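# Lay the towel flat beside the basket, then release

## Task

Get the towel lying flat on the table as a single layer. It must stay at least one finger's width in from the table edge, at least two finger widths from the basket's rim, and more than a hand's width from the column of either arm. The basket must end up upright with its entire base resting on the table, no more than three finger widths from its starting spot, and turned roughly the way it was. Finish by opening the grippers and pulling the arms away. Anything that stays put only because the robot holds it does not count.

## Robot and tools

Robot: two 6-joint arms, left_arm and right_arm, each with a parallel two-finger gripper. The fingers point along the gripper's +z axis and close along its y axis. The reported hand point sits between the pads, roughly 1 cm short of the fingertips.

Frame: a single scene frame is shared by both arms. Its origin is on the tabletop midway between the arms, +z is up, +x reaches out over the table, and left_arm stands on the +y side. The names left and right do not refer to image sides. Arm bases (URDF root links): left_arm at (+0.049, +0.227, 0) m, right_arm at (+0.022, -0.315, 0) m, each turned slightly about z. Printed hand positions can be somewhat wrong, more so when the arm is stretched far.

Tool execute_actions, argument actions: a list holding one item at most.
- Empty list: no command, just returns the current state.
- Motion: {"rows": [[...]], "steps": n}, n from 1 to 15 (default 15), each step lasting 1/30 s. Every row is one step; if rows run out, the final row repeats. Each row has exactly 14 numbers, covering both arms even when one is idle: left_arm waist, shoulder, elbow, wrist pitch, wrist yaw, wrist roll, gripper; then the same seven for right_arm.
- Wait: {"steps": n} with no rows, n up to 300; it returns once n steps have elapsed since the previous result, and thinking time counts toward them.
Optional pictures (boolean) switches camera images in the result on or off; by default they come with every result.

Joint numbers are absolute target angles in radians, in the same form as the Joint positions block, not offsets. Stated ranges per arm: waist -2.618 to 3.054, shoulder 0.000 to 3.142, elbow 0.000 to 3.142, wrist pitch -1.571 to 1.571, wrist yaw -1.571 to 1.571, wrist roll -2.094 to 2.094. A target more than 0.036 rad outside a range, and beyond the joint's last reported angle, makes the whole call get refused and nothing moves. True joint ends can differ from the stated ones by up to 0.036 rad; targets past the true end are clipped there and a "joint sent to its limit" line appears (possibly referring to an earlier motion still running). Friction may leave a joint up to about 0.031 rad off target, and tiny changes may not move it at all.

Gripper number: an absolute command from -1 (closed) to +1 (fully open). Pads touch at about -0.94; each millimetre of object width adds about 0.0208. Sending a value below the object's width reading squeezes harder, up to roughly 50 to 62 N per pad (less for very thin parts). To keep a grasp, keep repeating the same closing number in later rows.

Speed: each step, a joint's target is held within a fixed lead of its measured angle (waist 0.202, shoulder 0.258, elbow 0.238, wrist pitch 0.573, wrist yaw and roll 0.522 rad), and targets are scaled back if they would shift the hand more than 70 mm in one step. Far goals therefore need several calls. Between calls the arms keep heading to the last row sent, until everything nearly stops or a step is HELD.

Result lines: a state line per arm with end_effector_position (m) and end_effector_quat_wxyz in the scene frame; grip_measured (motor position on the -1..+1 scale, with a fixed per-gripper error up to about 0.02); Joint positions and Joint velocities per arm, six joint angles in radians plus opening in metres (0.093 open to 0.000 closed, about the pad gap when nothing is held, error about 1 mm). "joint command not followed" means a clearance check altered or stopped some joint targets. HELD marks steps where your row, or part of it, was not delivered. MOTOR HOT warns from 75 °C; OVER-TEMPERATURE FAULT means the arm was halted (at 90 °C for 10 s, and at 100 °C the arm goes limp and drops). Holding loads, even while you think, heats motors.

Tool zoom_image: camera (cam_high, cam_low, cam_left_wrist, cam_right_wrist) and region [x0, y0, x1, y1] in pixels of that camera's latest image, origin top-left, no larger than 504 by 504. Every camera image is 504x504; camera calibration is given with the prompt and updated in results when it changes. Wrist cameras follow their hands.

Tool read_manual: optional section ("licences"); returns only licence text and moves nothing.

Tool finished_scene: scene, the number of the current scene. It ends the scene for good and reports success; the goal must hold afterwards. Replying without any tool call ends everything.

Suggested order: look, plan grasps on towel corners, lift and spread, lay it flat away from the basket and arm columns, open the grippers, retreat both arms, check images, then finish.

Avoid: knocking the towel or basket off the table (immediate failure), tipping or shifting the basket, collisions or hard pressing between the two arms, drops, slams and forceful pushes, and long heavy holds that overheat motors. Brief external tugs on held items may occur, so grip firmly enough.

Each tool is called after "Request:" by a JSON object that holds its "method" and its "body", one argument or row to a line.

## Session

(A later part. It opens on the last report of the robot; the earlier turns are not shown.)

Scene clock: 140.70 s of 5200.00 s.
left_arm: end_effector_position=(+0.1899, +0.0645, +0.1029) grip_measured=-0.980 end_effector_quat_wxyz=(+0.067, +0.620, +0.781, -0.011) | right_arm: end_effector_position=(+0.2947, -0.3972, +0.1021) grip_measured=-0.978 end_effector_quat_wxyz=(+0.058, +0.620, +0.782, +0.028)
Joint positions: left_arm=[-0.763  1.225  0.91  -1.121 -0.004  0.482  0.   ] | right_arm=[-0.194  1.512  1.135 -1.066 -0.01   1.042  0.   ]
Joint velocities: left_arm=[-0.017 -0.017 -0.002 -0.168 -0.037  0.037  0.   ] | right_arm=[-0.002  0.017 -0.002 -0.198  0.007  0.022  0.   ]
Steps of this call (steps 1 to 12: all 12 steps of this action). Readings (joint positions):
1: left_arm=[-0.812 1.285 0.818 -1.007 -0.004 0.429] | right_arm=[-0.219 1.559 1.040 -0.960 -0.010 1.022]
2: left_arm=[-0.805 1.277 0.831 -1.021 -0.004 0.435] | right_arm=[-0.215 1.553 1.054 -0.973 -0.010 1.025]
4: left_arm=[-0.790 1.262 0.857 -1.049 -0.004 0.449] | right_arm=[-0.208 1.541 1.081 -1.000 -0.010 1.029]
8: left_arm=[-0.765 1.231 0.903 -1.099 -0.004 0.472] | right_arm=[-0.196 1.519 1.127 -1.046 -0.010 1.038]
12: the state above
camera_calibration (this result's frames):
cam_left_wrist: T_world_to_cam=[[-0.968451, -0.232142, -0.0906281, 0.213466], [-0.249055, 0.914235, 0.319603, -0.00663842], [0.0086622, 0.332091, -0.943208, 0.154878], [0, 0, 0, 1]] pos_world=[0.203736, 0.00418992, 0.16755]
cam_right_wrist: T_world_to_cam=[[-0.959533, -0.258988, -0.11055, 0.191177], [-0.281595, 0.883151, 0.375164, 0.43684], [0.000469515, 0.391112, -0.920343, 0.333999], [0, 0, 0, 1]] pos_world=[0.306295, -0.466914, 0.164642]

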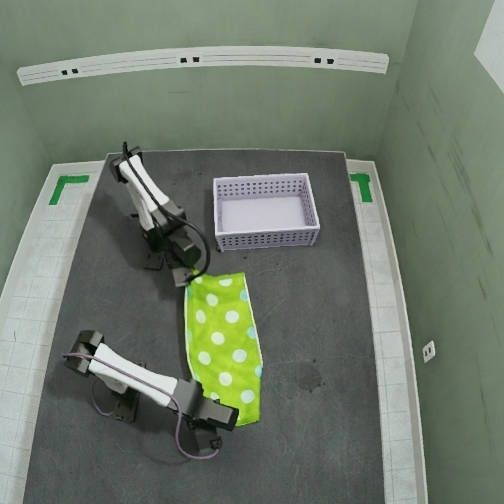

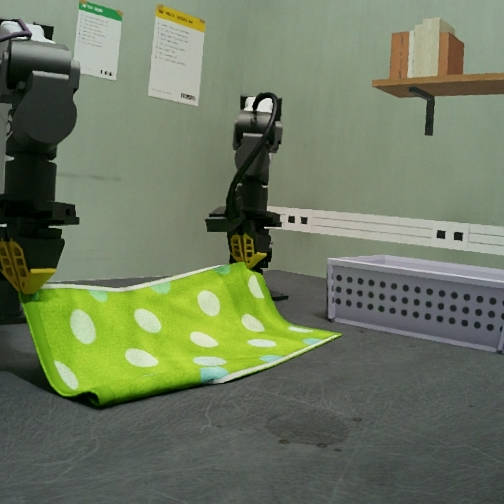

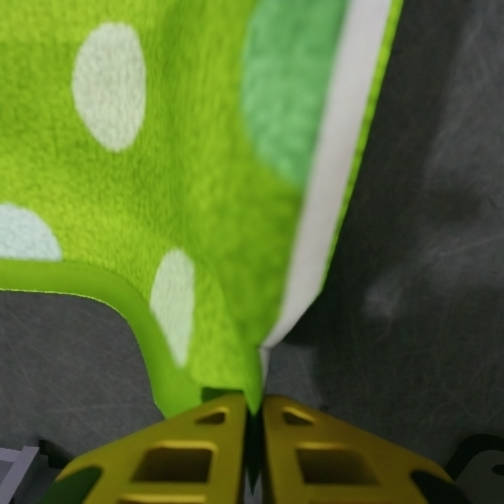

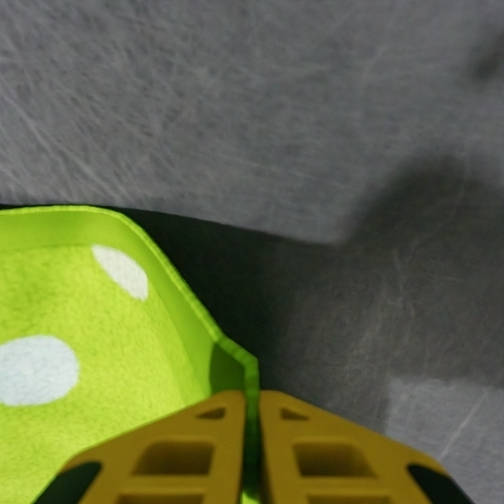

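Request:
{"method": "execute_actions", "body": {
  "actions": [
    {"rows": [[-0.74,1.244,0.951,-1.161,0,0.51,-1,-0.182,1.527,1.179,-1.1,0,1.055,-1],[-0.727,1.248,0.972,-1.168,0,0.525,-1,-0.18,1.528,1.198,-1.106,0,1.06,-1],[-0.715,1.252,0.992,-1.174,0,0.539,-1,-0.177,1.53,1.216,-1.113,0,1.065,-1],[-0.702,1.256,1.012,-1.18,0,0.554,-1,-0.175,1.531,1.234,-1.12,0,1.07,-1],[-0.689,1.26,1.033,-1.186,0,0.569,-1,-0.172,1.533,1.252,-1.127,0,1.075,-1],[-0.676,1.263,1.053,-1.193,0,0.584,-1,-0.169,1.534,1.271,-1.133,0,1.08,-1],[-0.663,1.267,1.073,-1.199,0,0.598,-1,-0.167,1.536,1.289,-1.14,0,1.085,-1],[-0.651,1.271,1.094,-1.205,0,0.613,-1,-0.164,1.537,1.307,-1.147,0,1.09,-1],[-0.638,1.275,1.114,-1.211,0,0.628,-1,-0.162,1.539,1.325,-1.153,0,1.095,-1],[-0.625,1.279,1.135,-1.218,0,0.643,-1,-0.159,1.54,1.344,-1.16,0,1.1,-1],[-0.612,1.283,1.155,-1.224,0,0.657,-1,-0.156,1.542,1.362,-1.167,0,1.105,-1],[-0.599,1.287,1.175,-1.23,0,0.672,-1,-0.154,1.543,1.38,-1.173,0,1.11,-1],[-0.587,1.291,1.196,-1.236,0,0.687,-1,-0.151,1.545,1.398,-1.18,0,1.115,-1],[-0.574,1.295,1.216,-1.243,0,0.702,-1,-0.149,1.546,1.417,-1.187,0,1.12,-1],[-0.561,1.299,1.236,-1.249,0,0.716,-1,-0.146,1.548,1.435,-1.194,0,1.125,-1]], "steps": 15}
  ],
  "pictures": false
}}

Request:
{"method": "execute_actions", "body": {
  "actions": [
    {"rows": [[-0.548,1.302,1.257,-1.255,0,0.731,-1,-0.143,1.549,1.453,-1.2,0,1.13,-1],[-0.535,1.306,1.277,-1.261,0,0.746,-1,-0.141,1.551,1.471,-1.207,0,1.135,-1],[-0.523,1.31,1.297,-1.268,0,0.761,-1,-0.138,1.552,1.49,-1.214,0,1.14,-1],[-0.51,1.314,1.318,-1.274,0,0.775,-1,-0.136,1.554,1.508,-1.22,0,1.145,-1],[-0.497,1.318,1.338,-1.28,0,0.79,-1,-0.133,1.555,1.526,-1.227,0,1.15,-1],[-0.488,1.331,1.363,-1.28,0,0.802,-1,-0.131,1.563,1.547,-1.23,0,1.156,-1],[-0.479,1.345,1.388,-1.28,0,0.814,-1,-0.13,1.57,1.568,-1.233,0,1.161,-1],[-0.47,1.358,1.413,-1.28,0,0.826,-1,-0.128,1.578,1.589,-1.236,0,1.167,-1],[-0.461,1.371,1.438,-1.28,0,0.838,-1,-0.126,1.585,1.61,-1.239,0,1.172,-1],[-0.452,1.385,1.463,-1.28,0,0.85,-1,-0.124,1.593,1.631,-1.242,0,1.178,-1],[-0.443,1.398,1.488,-1.28,0,0.861,-1,-0.123,1.6,1.652,-1.245,0,1.183,-1],[-0.434,1.411,1.513,-1.28,0,0.873,-1,-0.121,1.608,1.673,-1.248,0,1.189,-1],[-0.425,1.425,1.538,-1.28,0,0.885,-1,-0.119,1.615,1.694,-1.251,0,1.194,-1],[-0.416,1.438,1.563,-1.28,0,0.897,-1,-0.117,1.623,1.715,-1.254,0,1.2,-1],[-0.407,1.452,1.588,-1.28,0,0.909,-1,-0.116,1.63,1.736,-1.257,0,1.205,-1]], "steps": 15}
  ],
  "pictures": false
}}

Request:
{"method": "execute_actions", "body": {
  "actions": [
    {"rows": [[-0.398,1.465,1.612,-1.28,0,0.921,-1,-0.114,1.638,1.757,-1.26,0,1.211,-1],[-0.389,1.478,1.637,-1.28,0,0.933,-1,-0.112,1.645,1.778,-1.263,0,1.216,-1],[-0.38,1.492,1.662,-1.28,0,0.945,-1,-0.11,1.653,1.799,-1.266,0,1.222,-1],[-0.371,1.505,1.687,-1.28,0,0.957,-1,-0.109,1.66,1.82,-1.269,0,1.227,-1],[-0.362,1.518,1.712,-1.28,0,0.969,-1,-0.107,1.668,1.841,-1.269,0,1.233,-1],[-0.353,1.532,1.737,-1.27,0,0.98,-1,-0.105,1.675,1.862,-1.26,0,1.238,-1],[-0.344,1.545,1.762,-1.25,0,0.992,-1,-0.103,1.683,1.883,-1.24,0,1.244,-1],[-0.335,1.558,1.787,-1.241,0,1.004,-1,-0.102,1.69,1.904,-1.23,0,1.249,-1],[-0.326,1.572,1.812,-1.231,0,1.016,-1,-0.1,1.698,1.925,-1.221,0,1.255,-1],[-0.317,1.585,1.837,-1.222,0,1.028,-1,-0.098,1.705,1.946,-1.211,0,1.26,-1],[-0.312,1.597,1.845,-1.212,0,1.034,-1,-0.096,1.713,1.951,-1.201,0,1.264,-1],[-0.308,1.608,1.853,-1.203,0,1.041,-1,-0.095,1.722,1.956,-1.192,0,1.268,-1],[-0.303,1.62,1.861,-1.194,0,1.047,-1,-0.093,1.73,1.961,-1.182,0,1.272,-1],[-0.298,1.632,1.869,-1.184,0,1.053,-1,-0.091,1.738,1.965,-1.172,0,1.275,-1],[-0.294,1.643,1.877,-1.175,0,1.06,-1,-0.09,1.746,1.97,-1.163,0,1.279,-1]], "steps": 15}
  ]
}}

Request:
{"method": "execute_actions", "body": {
  "actions": [
    {"rows": [[-0.289,1.655,1.885,-1.165,0,1.066,-1,-0.088,1.755,1.975,-1.153,0,1.283,-1],[-0.284,1.667,1.893,-1.156,0,1.072,-1,-0.086,1.763,1.98,-1.144,0,1.287,-1],[-0.279,1.678,1.901,-1.147,0,1.079,-1,-0.085,1.771,1.985,-1.134,0,1.291,-1],[-0.275,1.69,1.909,-1.137,0,1.085,-1,-0.083,1.779,1.99,-1.124,0,1.295,-1],[-0.27,1.702,1.918,-1.128,0,1.092,-1,-0.082,1.788,1.995,-1.115,0,1.299,-1],[-0.265,1.713,1.926,-1.118,0,1.098,-1,-0.08,1.796,1.999,-1.105,0,1.302,-1],[-0.261,1.725,1.934,-1.109,0,1.104,-1,-0.078,1.804,2.004,-1.095,0,1.306,-1],[-0.256,1.736,1.942,-1.1,0,1.111,-1,-0.077,1.812,2.009,-1.086,0,1.31,-1],[-0.251,1.748,1.95,-1.09,0,1.117,-1,-0.075,1.821,2.014,-1.076,0,1.314,-1],[-0.247,1.76,1.958,-1.081,0,1.123,-1,-0.073,1.829,2.019,-1.066,0,1.318,-1],[-0.242,1.771,1.966,-1.071,0,1.13,-1,-0.072,1.837,2.024,-1.057,0,1.322,-1],[-0.237,1.783,1.974,-1.062,0,1.136,-1,-0.07,1.845,2.028,-1.047,0,1.325,-1],[-0.232,1.795,1.982,-1.062,0,1.142,-1,-0.068,1.854,2.033,-1.047,0,1.329,-1],[-0.228,1.806,1.99,-1.062,0,1.149,-1,-0.067,1.862,2.038,-1.047,0,1.333,-1],[-0.223,1.818,1.998,-1.062,0,1.155,-1,-0.065,1.87,2.043,-1.047,0,1.337,-1]], "steps": 15}
  ],
  "pictures": false
}}

Request:
{"method": "execute_actions", "body": {
  "actions": [
    {"steps": 10}
  ]
}}

Scene clock: 180.03 s of 5200.00 s.
left_arm: end_effector_position=(+0.2468, +0.0645, +0.1690) grip_measured=-0.980 end_effector_quat_wxyz=(+0.134, +0.616, +0.776, -0.002) | right_arm: end_effector_position=(+0.3323, -0.3975, +0.1671) grip_measured=-0.978 end_effector_quat_wxyz=(+0.119, +0.625, +0.770, +0.058)
Joint positions: left_arm=[-0.592  1.27   1.177 -1.21  -0.001  0.652  0.   ] | right_arm=[-0.161  1.521  1.375 -1.16  -0.01   1.1    0.   ]
Joint velocities: left_arm=[ 0.374  0.115  0.579 -0.198 -0.037  0.388  0.   ] | right_arm=[ 0.066  0.051  0.515 -0.139  0.022  0.139  0.   ]
Steps of this call (steps 1 to 30: the robot went on to your last target; steps 31 to 120: nothing new was sent; then 34.83 s passed at rest; steps 121 to 135: all 15 steps of this action). Readings (joint positions):
121: left_arm=[-0.762 1.225 0.911 -1.141 -0.003 0.492] | right_arm=[-0.194 1.512 1.135 -1.086 -0.010 1.045]
122: left_arm=[-0.755 1.225 0.918 -1.146 -0.003 0.497] | right_arm=[-0.194 1.513 1.140 -1.091 -0.010 1.047]
124: left_arm=[-0.734 1.227 0.947 -1.159 -0.002 0.513] | right_arm=[-0.191 1.517 1.166 -1.106 -0.010 1.052]
128: left_arm=[-0.681 1.242 1.034 -1.173 -0.002 0.557] | right_arm=[-0.179 1.520 1.245 -1.121 -0.010 1.067]
135: the state above

Scene clock: 180.53 s of 5200.00 s.
left_arm: end_effector_position=(+0.3186, +0.0694, +0.2395) grip_measured=-0.980 end_effector_quat_wxyz=(+0.203, +0.624, +0.754, +0.034) | right_arm: end_effector_position=(+0.3753, -0.3971, +0.2315) grip_measured=-0.978 end_effector_quat_wxyz=(+0.176, +0.634, +0.747, +0.096)
Joint positions: left_arm=[-0.433  1.408  1.521 -1.268 -0.001  0.853  0.   ] | right_arm=[-0.129  1.601  1.671 -1.239 -0.01   1.178  0.   ]
Joint velocities: left_arm=[ 0.237  0.418  0.686 -0.007  0.051  0.374  0.   ] | right_arm=[ 0.037  0.237  0.598 -0.11   0.007  0.125  0.   ]
Steps of this call (steps 1 to 15: all 15 steps of this action). Readings (joint positions):
1: left_arm=[-0.579 1.274 1.197 -1.216 -0.001 0.666] | right_arm=[-0.158 1.522 1.394 -1.167 -0.010 1.105]
2: left_arm=[-0.566 1.278 1.217 -1.222 -0.001 0.681] | right_arm=[-0.156 1.525 1.412 -1.173 -0.010 1.110]
4: left_arm=[-0.541 1.286 1.258 -1.234 -0.001 0.710] | right_arm=[-0.150 1.531 1.449 -1.186 -0.010 1.119]
8: left_arm=[-0.495 1.312 1.347 -1.258 -0.001 0.766] | right_arm=[-0.141 1.548 1.524 -1.212 -0.010 1.140]
15: the state above

Scene clock: 181.03 s of 5200.00 s.
left_arm: end_effector_position=(+0.4043, +0.0734, +0.2950) grip_measured=-0.980 end_effector_quat_wxyz=(+0.282, +0.626, +0.722, +0.089) | right_arm: end_effector_position=(+0.4277, -0.3985, +0.2871) grip_measured=-0.978 end_effector_quat_wxyz=(+0.247, +0.639, +0.713, +0.149)
Joint positions: left_arm=[-0.311  1.596  1.841 -1.216 -0.001  1.02   0.   ] | right_arm=[-0.103  1.706  1.935 -1.214 -0.01   1.257  0.   ]
Joint velocities: left_arm=[ 0.125  0.305  0.237  0.212 -0.066  0.242  0.   ] | right_arm=[ 0.042  0.183  0.144  0.183 -0.037  0.125  0.   ]
Steps of this call (steps 1 to 15: all 15 steps of this action). Readings (joint positions):
1: left_arm=[-0.424 1.423 1.546 -1.269 -0.001 0.865] | right_arm=[-0.127 1.609 1.692 -1.242 -0.010 1.183]
2: left_arm=[-0.415 1.437 1.570 -1.270 -0.001 0.877] | right_arm=[-0.126 1.617 1.713 -1.245 -0.010 1.189]
4: left_arm=[-0.397 1.464 1.620 -1.272 -0.001 0.901] | right_arm=[-0.122 1.632 1.755 -1.252 -0.010 1.200]
8: left_arm=[-0.361 1.516 1.720 -1.269 -0.001 0.949] | right_arm=[-0.115 1.663 1.839 -1.256 -0.010 1.222]
15: the state above
camera_calibration (this result's frames):
cam_left_wrist: T_world_to_cam=[[-0.839791, -0.206232, -0.502215, 0.508088], [-0.28491, 0.954838, 0.0843203, 0.0581106], [0.462145, 0.213898, -0.860622, 0.132207], [0, 0, 0, 1]] pos_world=[0.382145, 0.021019, 0.36405]
cam_right_wrist: T_world_to_cam=[[-0.836914, -0.168444, -0.52077, 0.440353], [-0.311284, 0.929089, 0.19974, 0.487433], [0.450197, 0.329273, -0.830001, 0.261715], [0, 0, 0, 1]] pos_world=[0.402445, -0.464869, 0.349187]

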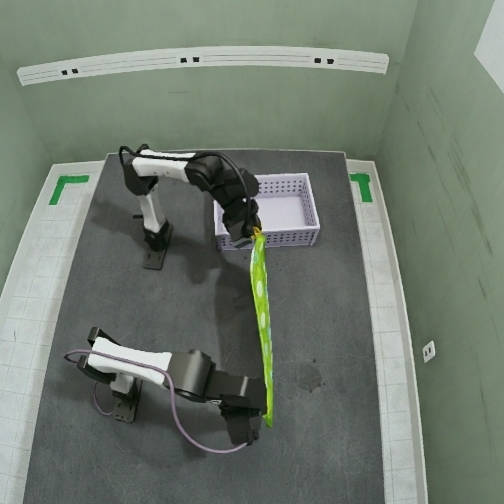

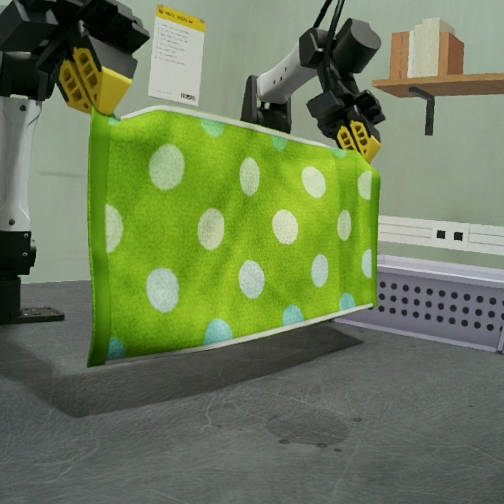

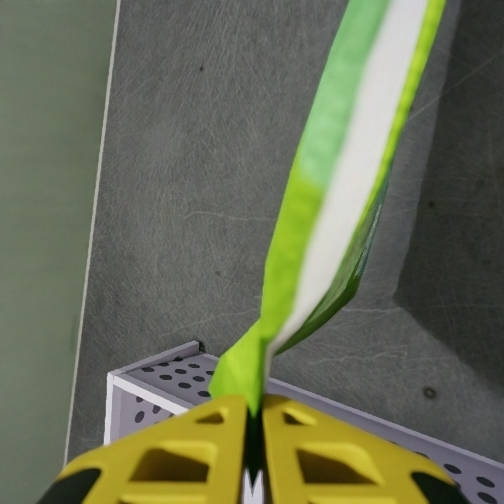

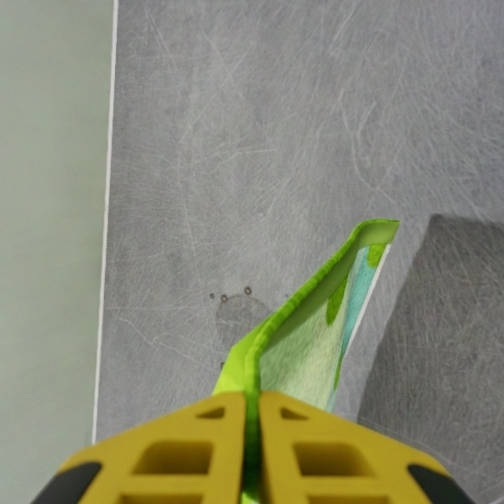

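Scene clock: 181.53 s of 5200.00 s.
left_arm: end_effector_position=(+0.4762, +0.0761, +0.2817) grip_measured=-0.980 end_effector_quat_wxyz=(+0.297, +0.632, +0.705, +0.123) | right_arm: end_effector_position=(+0.4819, -0.3978, +0.2709) grip_measured=-0.978 end_effector_quat_wxyz=(+0.262, +0.646, +0.696, +0.173)
Joint positions: left_arm=[-0.243  1.779  1.957 -1.095 -0.001  1.123  0.   ] | right_arm=[-0.078  1.843  2.002 -1.092 -0.01   1.317  0.   ]
Joint velocities: left_arm=[ 0.115  0.315  0.232  0.125 -0.007  0.198  0.   ] | right_arm=[ 0.051  0.198  0.149  0.066  0.037 -0.022  0.   ]
Steps of this call (steps 1 to 15: all 15 steps of this action). Readings (joint positions):
1: left_arm=[-0.307 1.607 1.849 -1.208 -0.001 1.028] | right_arm=[-0.101 1.714 1.940 -1.206 -0.010 1.261]
2: left_arm=[-0.303 1.619 1.856 -1.201 -0.001 1.035] | right_arm=[-0.099 1.724 1.945 -1.199 -0.010 1.265]
4: left_arm=[-0.294 1.646 1.870 -1.184 -0.001 1.050] | right_arm=[-0.096 1.745 1.952 -1.183 -0.010 1.273]
8: left_arm=[-0.276 1.699 1.900 -1.151 -0.001 1.077] | right_arm=[-0.089 1.786 1.967 -1.149 -0.010 1.289]
15: the state above

Scene clock: 181.87 s of 5200.00 s.
left_arm: end_effector_position=(+0.4858, +0.0780, +0.2768) grip_measured=-0.980 end_effector_quat_wxyz=(+0.295, +0.637, +0.701, +0.128) | right_arm: end_effector_position=(+0.4889, -0.3969, +0.2680) grip_measured=-0.978 end_effector_quat_wxyz=(+0.263, +0.648, +0.692, +0.177)
Joint positions: left_arm=[-0.232  1.805  1.967 -1.077 -0.001  1.146  0.   ] | right_arm=[-0.073  1.861  2.008 -1.075 -0.01   1.331  0.   ]
Joint velocities: left_arm=[ 0.012  0.002 -0.002 -0.037 -0.007 -0.051  0.   ] | right_arm=[ 0.007 -0.012  0.002  0.007 -0.081  0.051  0.   ]
Steps of this call (steps 1 to 10: the robot went on to your last target). Readings (joint positions):
1: left_arm=[-0.238 1.788 1.963 -1.089 -0.001 1.128] | right_arm=[-0.076 1.849 2.006 -1.087 -0.010 1.320]
2: left_arm=[-0.235 1.795 1.966 -1.084 -0.001 1.132] | right_arm=[-0.075 1.854 2.008 -1.083 -0.010 1.323]
4: left_arm=[-0.232 1.803 1.967 -1.080 -0.001 1.138] | right_arm=[-0.074 1.859 2.008 -1.078 -0.010 1.326]
8: left_arm=[-0.232 1.805 1.967 -1.078 -0.001 1.145] | right_arm=[-0.073 1.861 2.008 -1.076 -0.010 1.330]
10: the state above
camera_calibration (this result's frames):
cam_left_wrist: T_world_to_cam=[[-0.801884, -0.160824, -0.575428, 0.566661], [-0.270566, 0.956426, 0.109739, 0.0644103], [0.532706, 0.243689, -0.810456, 0.027424], [0, 0, 0, 1]] pos_world=[0.457215, 0.0228459, 0.34123]
cam_right_wrist: T_world_to_cam=[[-0.80592, -0.125452, -0.57858, 0.49929], [-0.295346, 0.932189, 0.209271, 0.499702], [0.513093, 0.339537, -0.788321, 0.179994], [0, 0, 0, 1]] pos_world=[0.457619, -0.464294, 0.326199]

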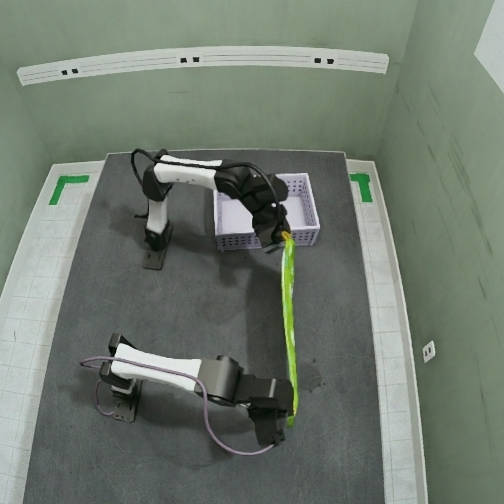

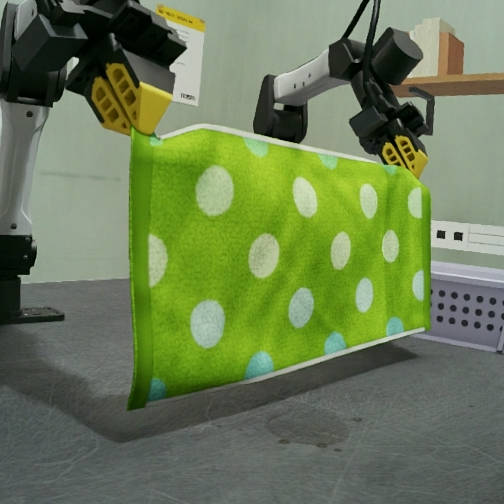

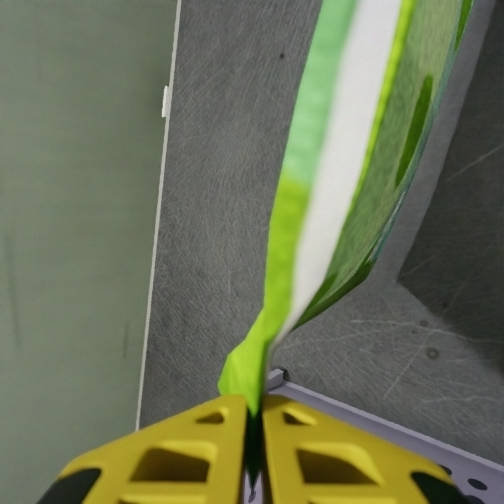

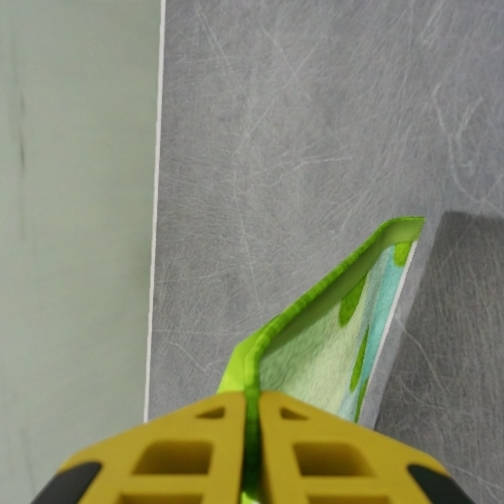

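Request:
{"method": "execute_actions", "body": {
  "actions": []
}}

Request:
{"method": "zoom_image", "body": {
  "camera": "cam_low",
  "region": [80, 300, 280, 460]
}}

Scene clock: 204.77 s of 5200.00 s.
left_arm: end_effector_position=(+0.4860, +0.0779, +0.2769) grip_measured=-0.980 end_effector_quat_wxyz=(+0.295, +0.638, +0.700, +0.129) | right_arm: end_effector_position=(+0.4891, -0.3969, +0.2682) grip_measured=-0.978 end_effector_quat_wxyz=(+0.263, +0.649, +0.692, +0.177)
Joint positions: left_arm=[-0.232  1.805  1.967 -1.076 -0.001  1.149  0.   ] | right_arm=[-0.073  1.861  2.008 -1.073 -0.01   1.333  0.   ]
Joint velocities: left_arm=[ 0.007 -0.022  0.002 -0.007 -0.081 -0.051  0.   ] | right_arm=[-0.007  0.012 -0.022 -0.051  0.037 -0.051  0.   ]
Steps of this call (steps 1 to 30: the robot went on to your last target; steps 31 to 687: nothing new was sent). Readings (joint positions):
1: left_arm=[-0.232 1.805 1.967 -1.077 -0.001 1.147] | right_arm=[-0.073 1.861 2.008 -1.075 -0.010 1.331]
2: left_arm=[-0.232 1.805 1.967 -1.077 -0.001 1.147] | right_arm=[-0.073 1.861 2.008 -1.074 -0.010 1.332]
4: left_arm=[-0.232 1.805 1.967 -1.077 -0.001 1.148] | right_arm=[-0.073 1.861 2.008 -1.074 -0.010 1.332]
8: left_arm=[-0.232 1.805 1.967 -1.077 -0.001 1.149] | right_arm=[-0.073 1.861 2.008 -1.073 -0.010 1.333]
687: the state above
All arms were judged still, so your last target was given up. Only a new action makes them travel on or press farther. Fingers that are still opening or closing keep moving.
camera_calibration (this result's frames):
cam_left_wrist: T_world_to_cam=[[-0.801301, -0.158083, -0.576998, 0.566851], [-0.268438, 0.956925, 0.110617, 0.0631993], [0.534657, 0.243526, -0.80922, 0.0261895], [0, 0, 0, 1]] pos_world=[0.457181, 0.0227547, 0.341274]
cam_right_wrist: T_world_to_cam=[[-0.805351, -0.123686, -0.579751, 0.500295], [-0.294199, 0.932444, 0.209751, 0.499179], [0.514642, 0.339486, -0.787333, 0.178983], [0, 0, 0, 1]] pos_world=[0.457659, -0.464339, 0.326262]

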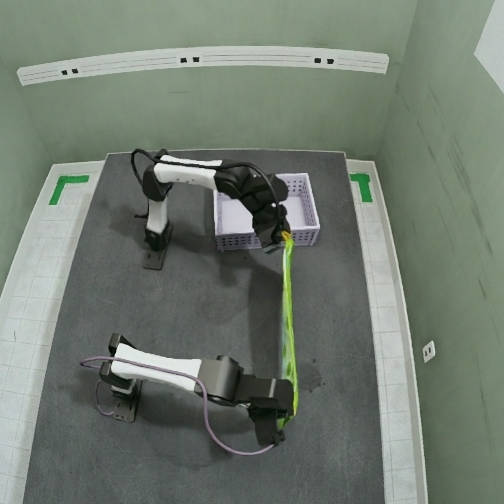

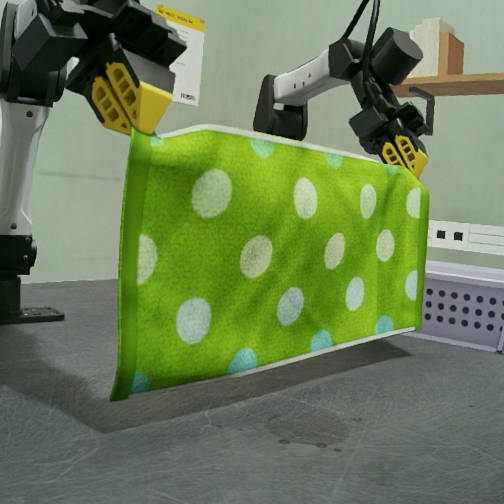

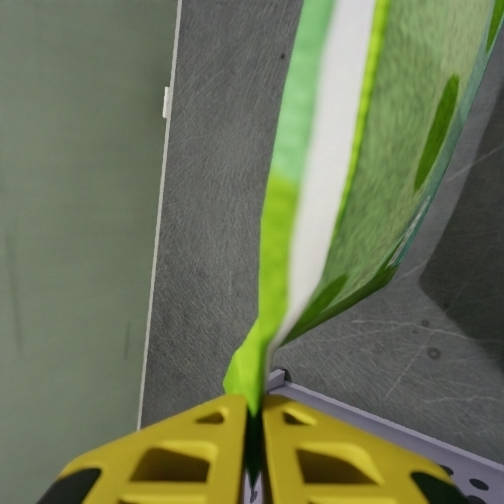

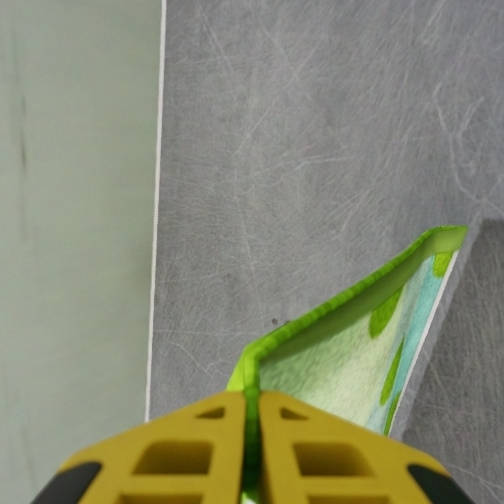

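Region (80, 300, 280, 460) of cam_low's 504x504 image, scaled by 2.520, with more detail than that image has; it fills the top 403 rows of this view, and the rest is white.

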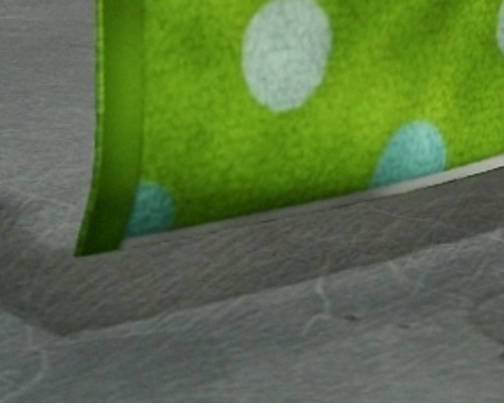

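Request:
{"method": "execute_actions", "body": {
  "actions": [
    {"rows": [[-0.221,1.827,1.99,-1.05,0,1.155,-1,-0.073,1.879,2.03,-1.035,0,1.337,-1],[-0.219,1.835,1.99,-1.042,0,1.155,-1,-0.073,1.887,2.03,-1.027,0,1.337,-1],[-0.217,1.843,1.99,-1.034,0,1.156,-1,-0.073,1.895,2.03,-1.019,0,1.338,-1],[-0.215,1.851,1.99,-1.026,0,1.157,-1,-0.073,1.903,2.03,-1.011,0,1.338,-1],[-0.213,1.859,1.99,-1.018,0,1.158,-1,-0.073,1.911,2.03,-1.003,0,1.339,-1],[-0.211,1.866,1.99,-1.01,0,1.159,-1,-0.073,1.918,2.03,-0.995,0,1.339,-1],[-0.209,1.873,1.99,-1.002,0,1.16,-1,-0.073,1.925,2.03,-0.987,0,1.34,-1],[-0.207,1.88,1.99,-0.994,0,1.161,-1,-0.073,1.932,2.03,-0.979,0,1.34,-1],[-0.205,1.886,1.99,-0.99,0,1.162,-1,-0.073,1.938,2.03,-0.97,0,1.341,-1],[-0.205,1.888,1.98,-0.99,0,1.163,-1,-0.073,1.94,2.02,-0.97,0,1.341,-1],[-0.222,1.841,1.95,-0.987,0,1.164,-1,-0.08,1.894,1.99,-0.966,0,1.342,-1],[-0.226,1.822,1.919,-0.985,0,1.165,-1,-0.082,1.874,1.957,-0.963,0,1.342,-1],[-0.23,1.802,1.888,-0.982,0,1.165,-1,-0.083,1.853,1.924,-0.959,0,1.343,-1],[-0.235,1.783,1.856,-0.98,0,1.165,-1,-0.085,1.832,1.891,-0.956,0,1.343,-1],[-0.239,1.764,1.825,-0.977,0,1.165,-1,-0.087,1.812,1.858,-0.952,0,1.344,-1]], "steps": 15}
  ],
  "pictures": false
}}

Request:
{"method": "execute_actions", "body": {
  "actions": [
    {"rows": [[-0.243,1.746,1.794,-0.975,0,1.165,-1,-0.088,1.793,1.825,-0.949,0,1.344,-1],[-0.247,1.729,1.763,-0.972,0,1.165,-1,-0.09,1.775,1.792,-0.945,0,1.344,-1],[-0.252,1.713,1.731,-0.97,0,1.165,-1,-0.092,1.758,1.759,-0.942,0,1.344,-1],[-0.256,1.698,1.7,-0.967,0,1.165,-1,-0.093,1.742,1.726,-0.938,0,1.344,-1],[-0.26,1.685,1.669,-0.965,0,1.165,-1,-0.095,1.727,1.693,-0.935,0,1.344,-1],[-0.264,1.675,1.645,-0.962,0,1.162,-1,-0.097,1.717,1.669,-0.932,0,1.343,-1],[-0.268,1.666,1.621,-0.959,0,1.16,-1,-0.1,1.707,1.644,-0.928,0,1.341,-1],[-0.273,1.655,1.598,-0.955,0,1.157,-1,-0.102,1.696,1.62,-0.925,0,1.34,-1],[-0.277,1.644,1.574,-0.952,0,1.155,-1,-0.105,1.684,1.595,-0.922,0,1.338,-1],[-0.281,1.633,1.55,-0.949,0,1.152,-1,-0.107,1.673,1.571,-0.918,0,1.337,-1],[-0.285,1.623,1.526,-0.946,0,1.15,-1,-0.11,1.662,1.546,-0.915,0,1.335,-1],[-0.29,1.612,1.503,-0.943,0,1.147,-1,-0.112,1.651,1.522,-0.912,0,1.334,-1],[-0.294,1.601,1.479,-0.939,0,1.145,-1,-0.114,1.64,1.497,-0.908,0,1.332,-1],[-0.298,1.591,1.455,-0.936,0,1.142,-1,-0.117,1.629,1.473,-0.905,0,1.331,-1],[-0.302,1.58,1.431,-0.933,0,1.14,-1,-0.119,1.618,1.448,-0.902,0,1.329,-1]], "steps": 15}
  ],
  "pictures": false
}}

Request:
{"method": "execute_actions", "body": {
  "actions": [
    {"rows": [[-0.306,1.569,1.407,-0.93,0,1.137,-1,-0.122,1.606,1.424,-0.898,0,1.328,-1],[-0.311,1.558,1.384,-0.926,0,1.135,-1,-0.124,1.595,1.399,-0.895,0,1.326,-1],[-0.315,1.548,1.36,-0.923,0,1.132,-1,-0.127,1.584,1.375,-0.891,0,1.325,-1],[-0.319,1.537,1.336,-0.92,0,1.13,-1,-0.129,1.573,1.35,-0.888,0,1.324,-1]], "steps": 12}
  ]
}}

Scene clock: 245.83 s of 5200.00 s.
left_arm: end_effector_position=(+0.4980, +0.0778, +0.2506) grip_measured=-0.980 end_effector_quat_wxyz=(+0.288, +0.639, +0.702, +0.128) | right_arm: end_effector_position=(+0.4997, -0.3988, +0.2392) grip_measured=-0.978 end_effector_quat_wxyz=(+0.256, +0.652, +0.692, +0.173)
Joint positions: left_arm=[-0.224  1.827  1.893 -0.995 -0.     1.157  0.   ] | right_arm=[-0.073  1.882  1.924 -0.985 -0.01   1.337  0.   ]
Joint velocities: left_arm=[-0.051 -0.496 -0.784 -0.007  0.066  0.007  0.   ] | right_arm=[ 0.012 -0.51  -0.857 -0.022  0.022  0.066  0.   ]
Steps of this call (steps 1 to 1180: nothing new was sent; then 1.23 s passed at rest; steps 1181 to 1195: all 15 steps of this action). Readings (joint positions):
1181: left_arm=[-0.232 1.805 1.967 -1.075 -0.001 1.149] | right_arm=[-0.073 1.861 2.008 -1.072 -0.010 1.333]
1182: left_arm=[-0.232 1.805 1.967 -1.072 -0.001 1.149] | right_arm=[-0.073 1.861 2.008 -1.070 -0.010 1.333]
1184: left_arm=[-0.232 1.809 1.967 -1.062 -0.001 1.150] | right_arm=[-0.073 1.867 2.008 -1.059 -0.010 1.333]
1188: left_arm=[-0.225 1.838 1.967 -1.035 -0.001 1.152] | right_arm=[-0.073 1.898 2.008 -1.032 -0.010 1.334]
1195: the state above

Scene clock: 246.33 s of 5200.00 s.
left_arm: end_effector_position=(+0.4177, +0.0784, +0.1889) grip_measured=-0.980 end_effector_quat_wxyz=(+0.220, +0.675, +0.699, +0.089) | right_arm: end_effector_position=(+0.4200, -0.3969, +0.1803) grip_measured=-0.978 end_effector_quat_wxyz=(+0.194, +0.678, +0.697, +0.129)
Joint positions: left_arm=[-0.286  1.625  1.492 -0.958 -0.     1.152  0.   ] | right_arm=[-0.103  1.667  1.506 -0.939 -0.01   1.338  0.   ]
Joint velocities: left_arm=[-0.115 -0.295 -0.701  0.051  0.007 -0.11   0.   ] | right_arm=[-0.066 -0.295 -0.706  0.066 -0.051 -0.007  0.   ]
Steps of this call (steps 1 to 15: all 15 steps of this action). Readings (joint positions):
1: left_arm=[-0.226 1.809 1.864 -0.991 -0.000 1.157] | right_arm=[-0.073 1.862 1.893 -0.982 -0.010 1.337]
2: left_arm=[-0.229 1.789 1.833 -0.990 -0.000 1.158] | right_arm=[-0.074 1.841 1.861 -0.980 -0.010 1.338]
4: left_arm=[-0.237 1.750 1.773 -0.986 -0.000 1.158] | right_arm=[-0.076 1.800 1.797 -0.974 -0.010 1.339]
8: left_arm=[-0.256 1.689 1.664 -0.978 -0.000 1.158] | right_arm=[-0.086 1.735 1.683 -0.963 -0.010 1.339]
15: the state above

Scene clock: 246.73 s of 5200.00 s.
left_arm: end_effector_position=(+0.3898, +0.0794, +0.1654) grip_measured=-0.980 end_effector_quat_wxyz=(+0.198, +0.682, +0.700, +0.076) | right_arm: end_effector_position=(+0.3920, -0.3969, +0.1570) grip_measured=-0.978 end_effector_quat_wxyz=(+0.174, +0.685, +0.698, +0.114)
Joint positions: left_arm=[-0.312  1.564  1.358 -0.937 -0.     1.137  0.   ] | right_arm=[-0.118  1.604  1.368 -0.917 -0.01   1.331  0.   ]
Joint velocities: left_arm=[ 0.012 -0.007 -0.017  0.095 -0.081 -0.066  0.   ] | right_arm=[ 0.002  0.007 -0.002  0.081 -0.022 -0.022  0.   ]
Steps of this call (steps 1 to 12: all 12 steps of this action). Readings (joint positions):
1: left_arm=[-0.290 1.615 1.468 -0.955 -0.000 1.150] | right_arm=[-0.106 1.656 1.481 -0.936 -0.010 1.337]
2: left_arm=[-0.295 1.604 1.444 -0.952 -0.000 1.148] | right_arm=[-0.108 1.645 1.457 -0.933 -0.010 1.336]
4: left_arm=[-0.303 1.582 1.397 -0.945 -0.000 1.144] | right_arm=[-0.113 1.622 1.408 -0.926 -0.010 1.334]
8: left_arm=[-0.312 1.564 1.358 -0.945 -0.000 1.139] | right_arm=[-0.118 1.604 1.368 -0.925 -0.010 1.332]
12: the state above
camera_calibration (this result's frames):
cam_left_wrist: T_world_to_cam=[[-0.91501, -0.0613492, -0.398739, 0.432728], [-0.164919, 0.958895, 0.230917, -0.012181], [0.368182, 0.277051, -0.887516, 0.0621957], [0, 0, 0, 1]] pos_world=[0.371043, 0.0209964, 0.230558]
cam_right_wrist: T_world_to_cam=[[-0.918016, -0.0648123, -0.391212, 0.395526], [-0.196121, 0.931655, 0.305868, 0.440039], [0.34465, 0.357516, -0.867985, 0.227815], [0, 0, 0, 1]] pos_world=[0.370883, -0.465777, 0.21788]

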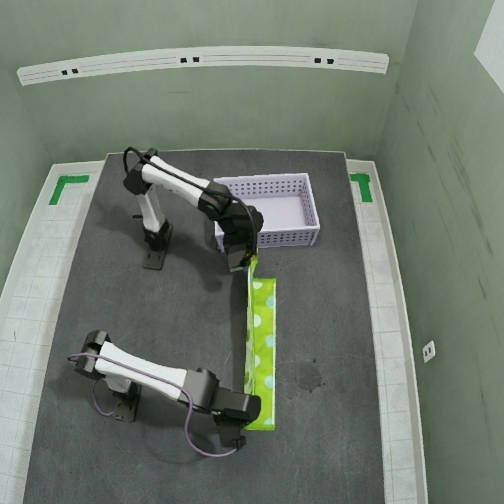

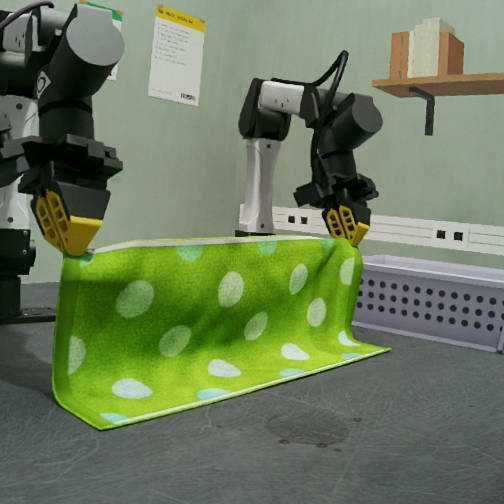

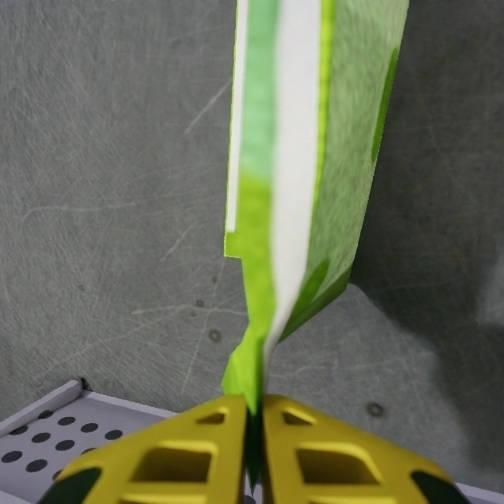

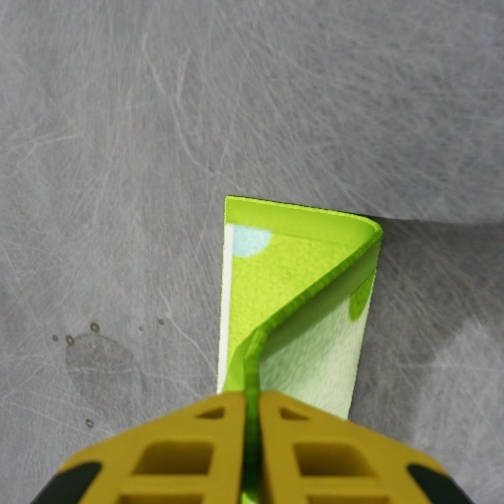

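Request:
{"method": "execute_actions", "body": {
  "actions": []
}}

Scene clock: 254.57 s of 5200.00 s.
left_arm: end_effector_position=(+0.3908, +0.0790, +0.1659) grip_measured=-0.980 end_effector_quat_wxyz=(+0.201, +0.681, +0.700, +0.076) | right_arm: end_effector_position=(+0.3932, -0.3972, +0.1575) grip_measured=-0.978 end_effector_quat_wxyz=(+0.176, +0.684, +0.698, +0.115)
Joint positions: left_arm=[-0.312  1.564  1.358 -0.932 -0.     1.135  0.   ] | right_arm=[-0.118  1.604  1.368 -0.911 -0.01   1.33   0.   ]
Joint velocities: left_arm=[-0.002 -0.007  0.007 -0.022 -0.007 -0.051  0.   ] | right_arm=[ 0.007  0.002  0.007  0.037 -0.022 -0.066  0.   ]
Steps of this call (steps 1 to 15: the robot went on to your last target; steps 16 to 150: nothing new was sent; then 2.83 s passed at rest). Readings (joint positions):
1: left_arm=[-0.312 1.564 1.358 -0.936 -0.000 1.136] | right_arm=[-0.118 1.604 1.368 -0.916 -0.010 1.331]
2: left_arm=[-0.312 1.564 1.358 -0.935 -0.000 1.136] | right_arm=[-0.118 1.604 1.368 -0.915 -0.010 1.331]
4: left_arm=[-0.312 1.564 1.358 -0.934 -0.000 1.136] | right_arm=[-0.118 1.604 1.368 -0.913 -0.010 1.331]
8: left_arm=[-0.312 1.564 1.358 -0.933 -0.000 1.136] | right_arm=[-0.118 1.604 1.368 -0.912 -0.010 1.331]
150: the state above
All arms were judged still, so your last target was given up. Only a new action makes them travel on or press farther. Fingers that are still opening or closing keep moving.
camera_calibration (this result's frames):
cam_left_wrist: T_world_to_cam=[[-0.913061, -0.0637019, -0.402818, 0.434003], [-0.167315, 0.959285, 0.227549, -0.0102144], [0.371922, 0.275163, -0.886544, 0.0609325], [0, 0, 0, 1]] pos_world=[0.3719, 0.020679, 0.231168]
cam_right_wrist: T_world_to_cam=[[-0.915786, -0.0664473, -0.396132, 0.396112], [-0.198766, 0.931973, 0.303181, 0.441957], [0.349039, 0.356387, -0.866695, 0.225604], [0, 0, 0, 1]] pos_world=[0.371855, -0.465974, 0.218449]

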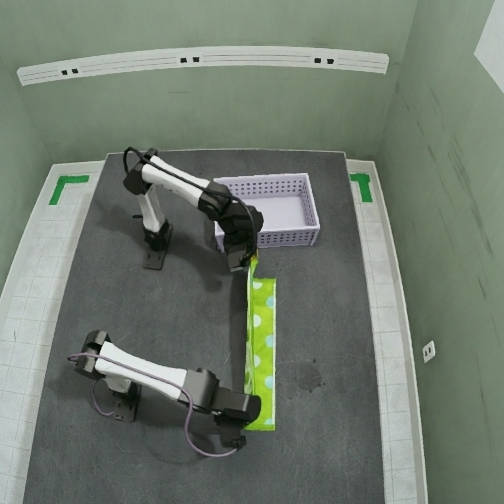

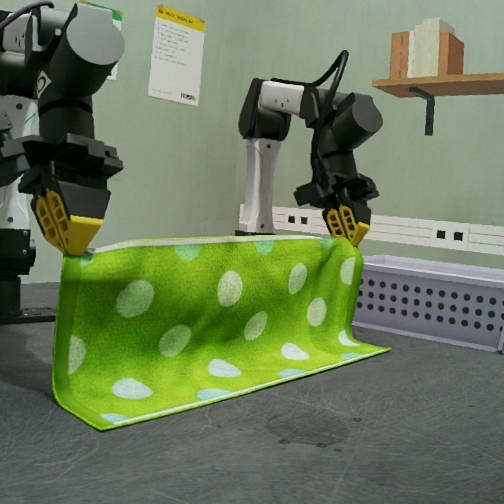

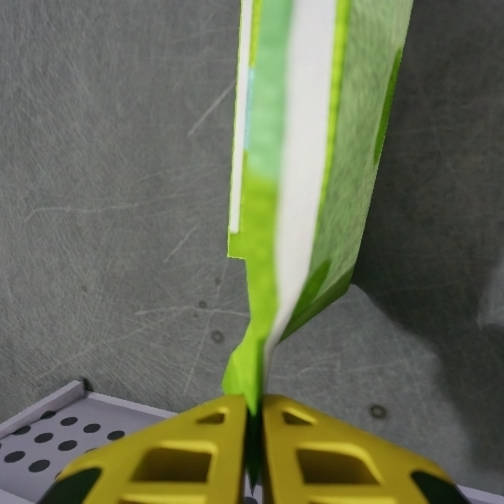

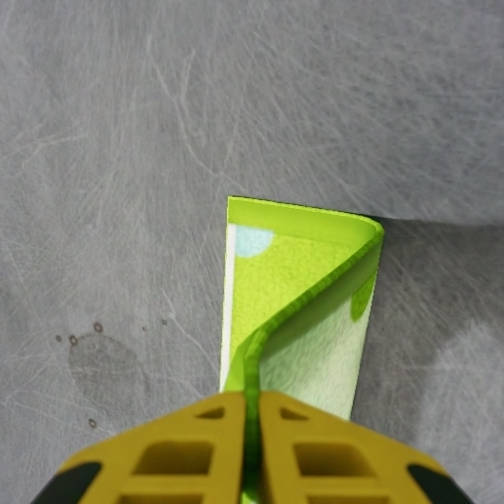

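Request:
{"method": "execute_actions", "body": {
  "actions": [
    {"rows": [[-0.321,1.535,1.328,-0.917,0,1.128,-1,-0.130,1.570,1.342,-0.885,0,1.323,-1],[-0.324,1.531,1.317,-0.913,0,1.126,-1,-0.131,1.566,1.330,-0.880,0,1.322,-1],[-0.327,1.526,1.302,-0.907,0,1.123,-1,-0.133,1.560,1.314,-0.874,0,1.320,-1],[-0.332,1.520,1.283,-0.899,0,1.120,-1,-0.136,1.553,1.294,-0.867,0,1.317,-1],[-0.336,1.514,1.264,-0.892,0,1.116,-1,-0.138,1.546,1.274,-0.859,0,1.315,-1],[-0.341,1.507,1.245,-0.884,0,1.112,-1,-0.140,1.539,1.254,-0.851,0,1.312,-1],[-0.346,1.500,1.223,-0.876,0,1.108,-1,-0.143,1.530,1.229,-0.842,0,1.309,-1],[-0.351,1.493,1.200,-0.867,0,1.103,-1,-0.146,1.522,1.205,-0.833,0,1.306,-1],[-0.357,1.485,1.177,-0.858,0,1.099,-1,-0.149,1.513,1.181,-0.824,0,1.303,-1],[-0.362,1.478,1.155,-0.849,0,1.094,-1,-0.152,1.504,1.157,-0.815,0,1.300,-1],[-0.368,1.471,1.132,-0.840,0,1.090,-1,-0.154,1.496,1.133,-0.805,0,1.298,-1],[-0.372,1.464,1.113,-0.833,0,1.086,-1,-0.157,1.489,1.113,-0.798,0,1.295,-1],[-0.377,1.458,1.094,-0.825,0,1.082,-1,-0.159,1.481,1.093,-0.790,0,1.293,-1],[-0.380,1.453,1.079,-0.819,0,1.079,-1,-0.161,1.476,1.077,-0.784,0,1.291,-1],[-0.382,1.451,1.071,-0.816,0,1.078,-1,-0.162,1.473,1.069,-0.781,0,1.290,-1]], "steps": 15}
  ],
  "pictures": false
}}

Request:
{"method": "execute_actions", "body": {
  "actions": [
    {"rows": [[-0.384,1.448,1.064,-0.813,0,1.076,-1,-0.163,1.470,1.061,-0.778,0,1.289,-1],[-0.387,1.445,1.053,-0.809,0,1.074,-1,-0.164,1.466,1.049,-0.773,0,1.287,-1],[-0.390,1.440,1.037,-0.803,0,1.071,-1,-0.166,1.460,1.032,-0.767,0,1.285,-1],[-0.395,1.434,1.018,-0.796,0,1.067,-1,-0.168,1.453,1.012,-0.759,0,1.283,-1],[-0.399,1.428,1.000,-0.788,0,1.063,-1,-0.171,1.446,0.992,-0.752,0,1.280,-1],[-0.404,1.421,0.981,-0.781,0,1.060,-1,-0.173,1.439,0.972,-0.744,0,1.278,-1],[-0.409,1.414,0.958,-0.772,0,1.055,-1,-0.176,1.430,0.948,-0.735,0,1.275,-1],[-0.417,1.407,0.939,-0.764,0,1.048,-1,-0.181,1.421,0.929,-0.728,0,1.271,-1],[-0.424,1.400,0.920,-0.756,0,1.041,-1,-0.186,1.413,0.909,-0.720,0,1.267,-1],[-0.432,1.392,0.901,-0.748,0,1.034,-1,-0.191,1.404,0.890,-0.713,0,1.263,-1],[-0.440,1.385,0.882,-0.739,0,1.027,-1,-0.196,1.396,0.870,-0.706,0,1.259,-1],[-0.446,1.379,0.866,-0.733,0,1.022,-1,-0.200,1.389,0.854,-0.700,0,1.256,-1],[-0.452,1.373,0.851,-0.726,0,1.016,-1,-0.204,1.382,0.838,-0.694,0,1.253,-1],[-0.457,1.368,0.838,-0.720,0,1.011,-1,-0.207,1.376,0.825,-0.689,0,1.250,-1],[-0.459,1.366,0.832,-0.718,0,1.009,-1,-0.209,1.373,0.819,-0.687,0,1.249,-1]], "steps": 15}
  ]
}}

Scene clock: 298.87 s of 5200.00 s.
left_arm: end_effector_position=(+0.3434, +0.0793, +0.1153) grip_measured=-0.980 end_effector_quat_wxyz=(+0.162, +0.694, +0.700, +0.053) | right_arm: end_effector_position=(+0.3444, -0.3964, +0.1074) grip_measured=-0.978 end_effector_quat_wxyz=(+0.142, +0.692, +0.702, +0.088)
Joint positions: left_arm=[-0.368  1.484  1.113 -0.856 -0.     1.096  0.   ] | right_arm=[-0.148  1.51   1.108 -0.832 -0.01   1.305  0.   ]
Joint velocities: left_arm=[-0.095 -0.095 -0.442  0.081  0.051 -0.066  0.   ] | right_arm=[-0.061 -0.125 -0.457  0.125 -0.007 -0.066  0.   ]
Steps of this call (steps 1 to 90: nothing new was sent; then 40.80 s passed at rest; steps 91 to 105: all 15 steps of this action). Readings (joint positions):
91: left_arm=[-0.312 1.564 1.358 -0.932 -0.000 1.135] | right_arm=[-0.118 1.604 1.368 -0.911 -0.010 1.330]
92: left_arm=[-0.312 1.563 1.355 -0.929 -0.000 1.134] | right_arm=[-0.118 1.602 1.365 -0.907 -0.010 1.330]
94: left_arm=[-0.314 1.555 1.336 -0.917 -0.000 1.131] | right_arm=[-0.119 1.592 1.344 -0.896 -0.010 1.328]
98: left_arm=[-0.332 1.526 1.263 -0.896 -0.000 1.121] | right_arm=[-0.128 1.560 1.267 -0.873 -0.010 1.321]
105: the state above

Scene clock: 299.37 s of 5200.00 s.
left_arm: end_effector_position=(+0.2938, +0.0801, +0.0697) grip_measured=-0.980 end_effector_quat_wxyz=(+0.138, +0.701, +0.699, +0.035) | right_arm: end_effector_position=(+0.2945, -0.3970, +0.0633) grip_measured=-0.978 end_effector_quat_wxyz=(+0.122, +0.697, +0.703, +0.070)
Joint positions: left_arm=[-0.444  1.398  0.871 -0.758 -0.     1.034  0.   ] | right_arm=[-0.194  1.409  0.855 -0.734 -0.01   1.266  0.   ]
Joint velocities: left_arm=[-0.159 -0.105 -0.349  0.066  0.037 -0.139  0.   ] | right_arm=[-0.081 -0.134 -0.379  0.037 -0.051 -0.081  0.   ]
Steps of this call (steps 1 to 15: all 15 steps of this action). Readings (joint positions):
1: left_arm=[-0.371 1.481 1.100 -0.853 -0.000 1.093] | right_arm=[-0.150 1.507 1.095 -0.829 -0.010 1.303]
2: left_arm=[-0.374 1.478 1.090 -0.849 -0.000 1.091] | right_arm=[-0.151 1.503 1.083 -0.824 -0.010 1.301]
4: left_arm=[-0.379 1.470 1.067 -0.834 -0.000 1.085] | right_arm=[-0.153 1.493 1.059 -0.809 -0.010 1.297]
8: left_arm=[-0.395 1.441 0.999 -0.800 -0.000 1.070] | right_arm=[-0.162 1.460 0.986 -0.774 -0.010 1.288]
15: the state above
camera_calibration (this result's frames):
cam_left_wrist: T_world_to_cam=[[-0.963569, -0.0174994, -0.266885, 0.308358], [-0.0949753, 0.955211, 0.280269, -0.0302903], [0.250027, 0.295406, -0.922075, 0.0480662], [0, 0, 0, 1]] pos_world=[0.28223, 0.0201307, 0.135106]
cam_right_wrist: T_world_to_cam=[[-0.963439, -0.0468752, -0.263795, 0.281794], [-0.138494, 0.929967, 0.340559, 0.429778], [0.229357, 0.364642, -0.902459, 0.219153], [0, 0, 0, 1]] pos_world=[0.280749, -0.466382, 0.125747]

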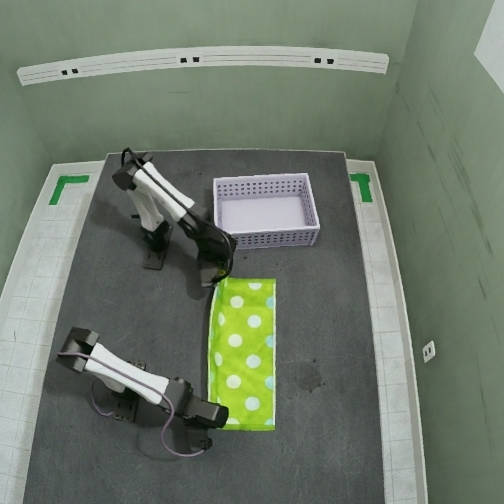

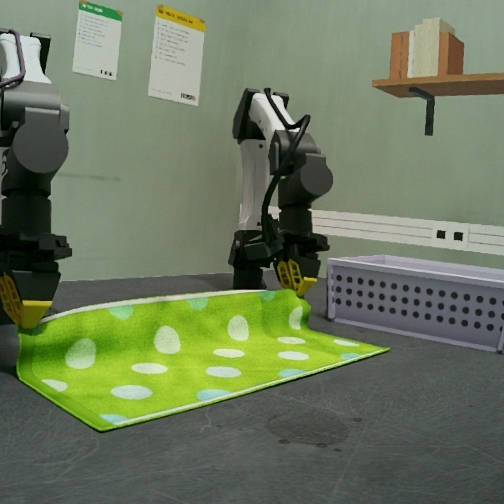

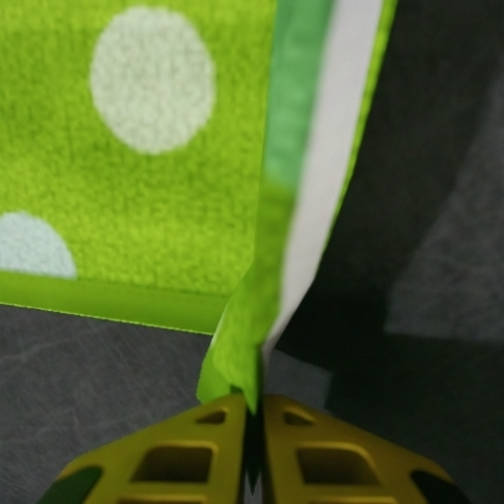

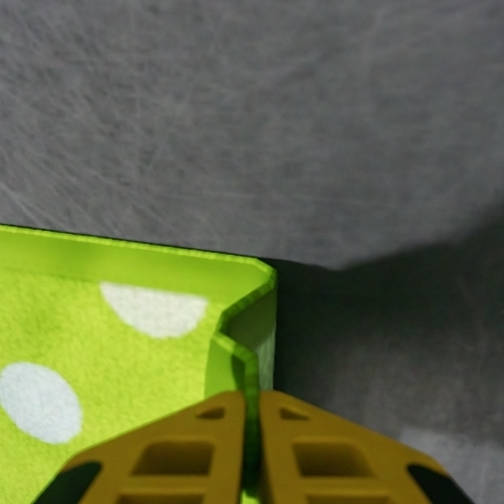

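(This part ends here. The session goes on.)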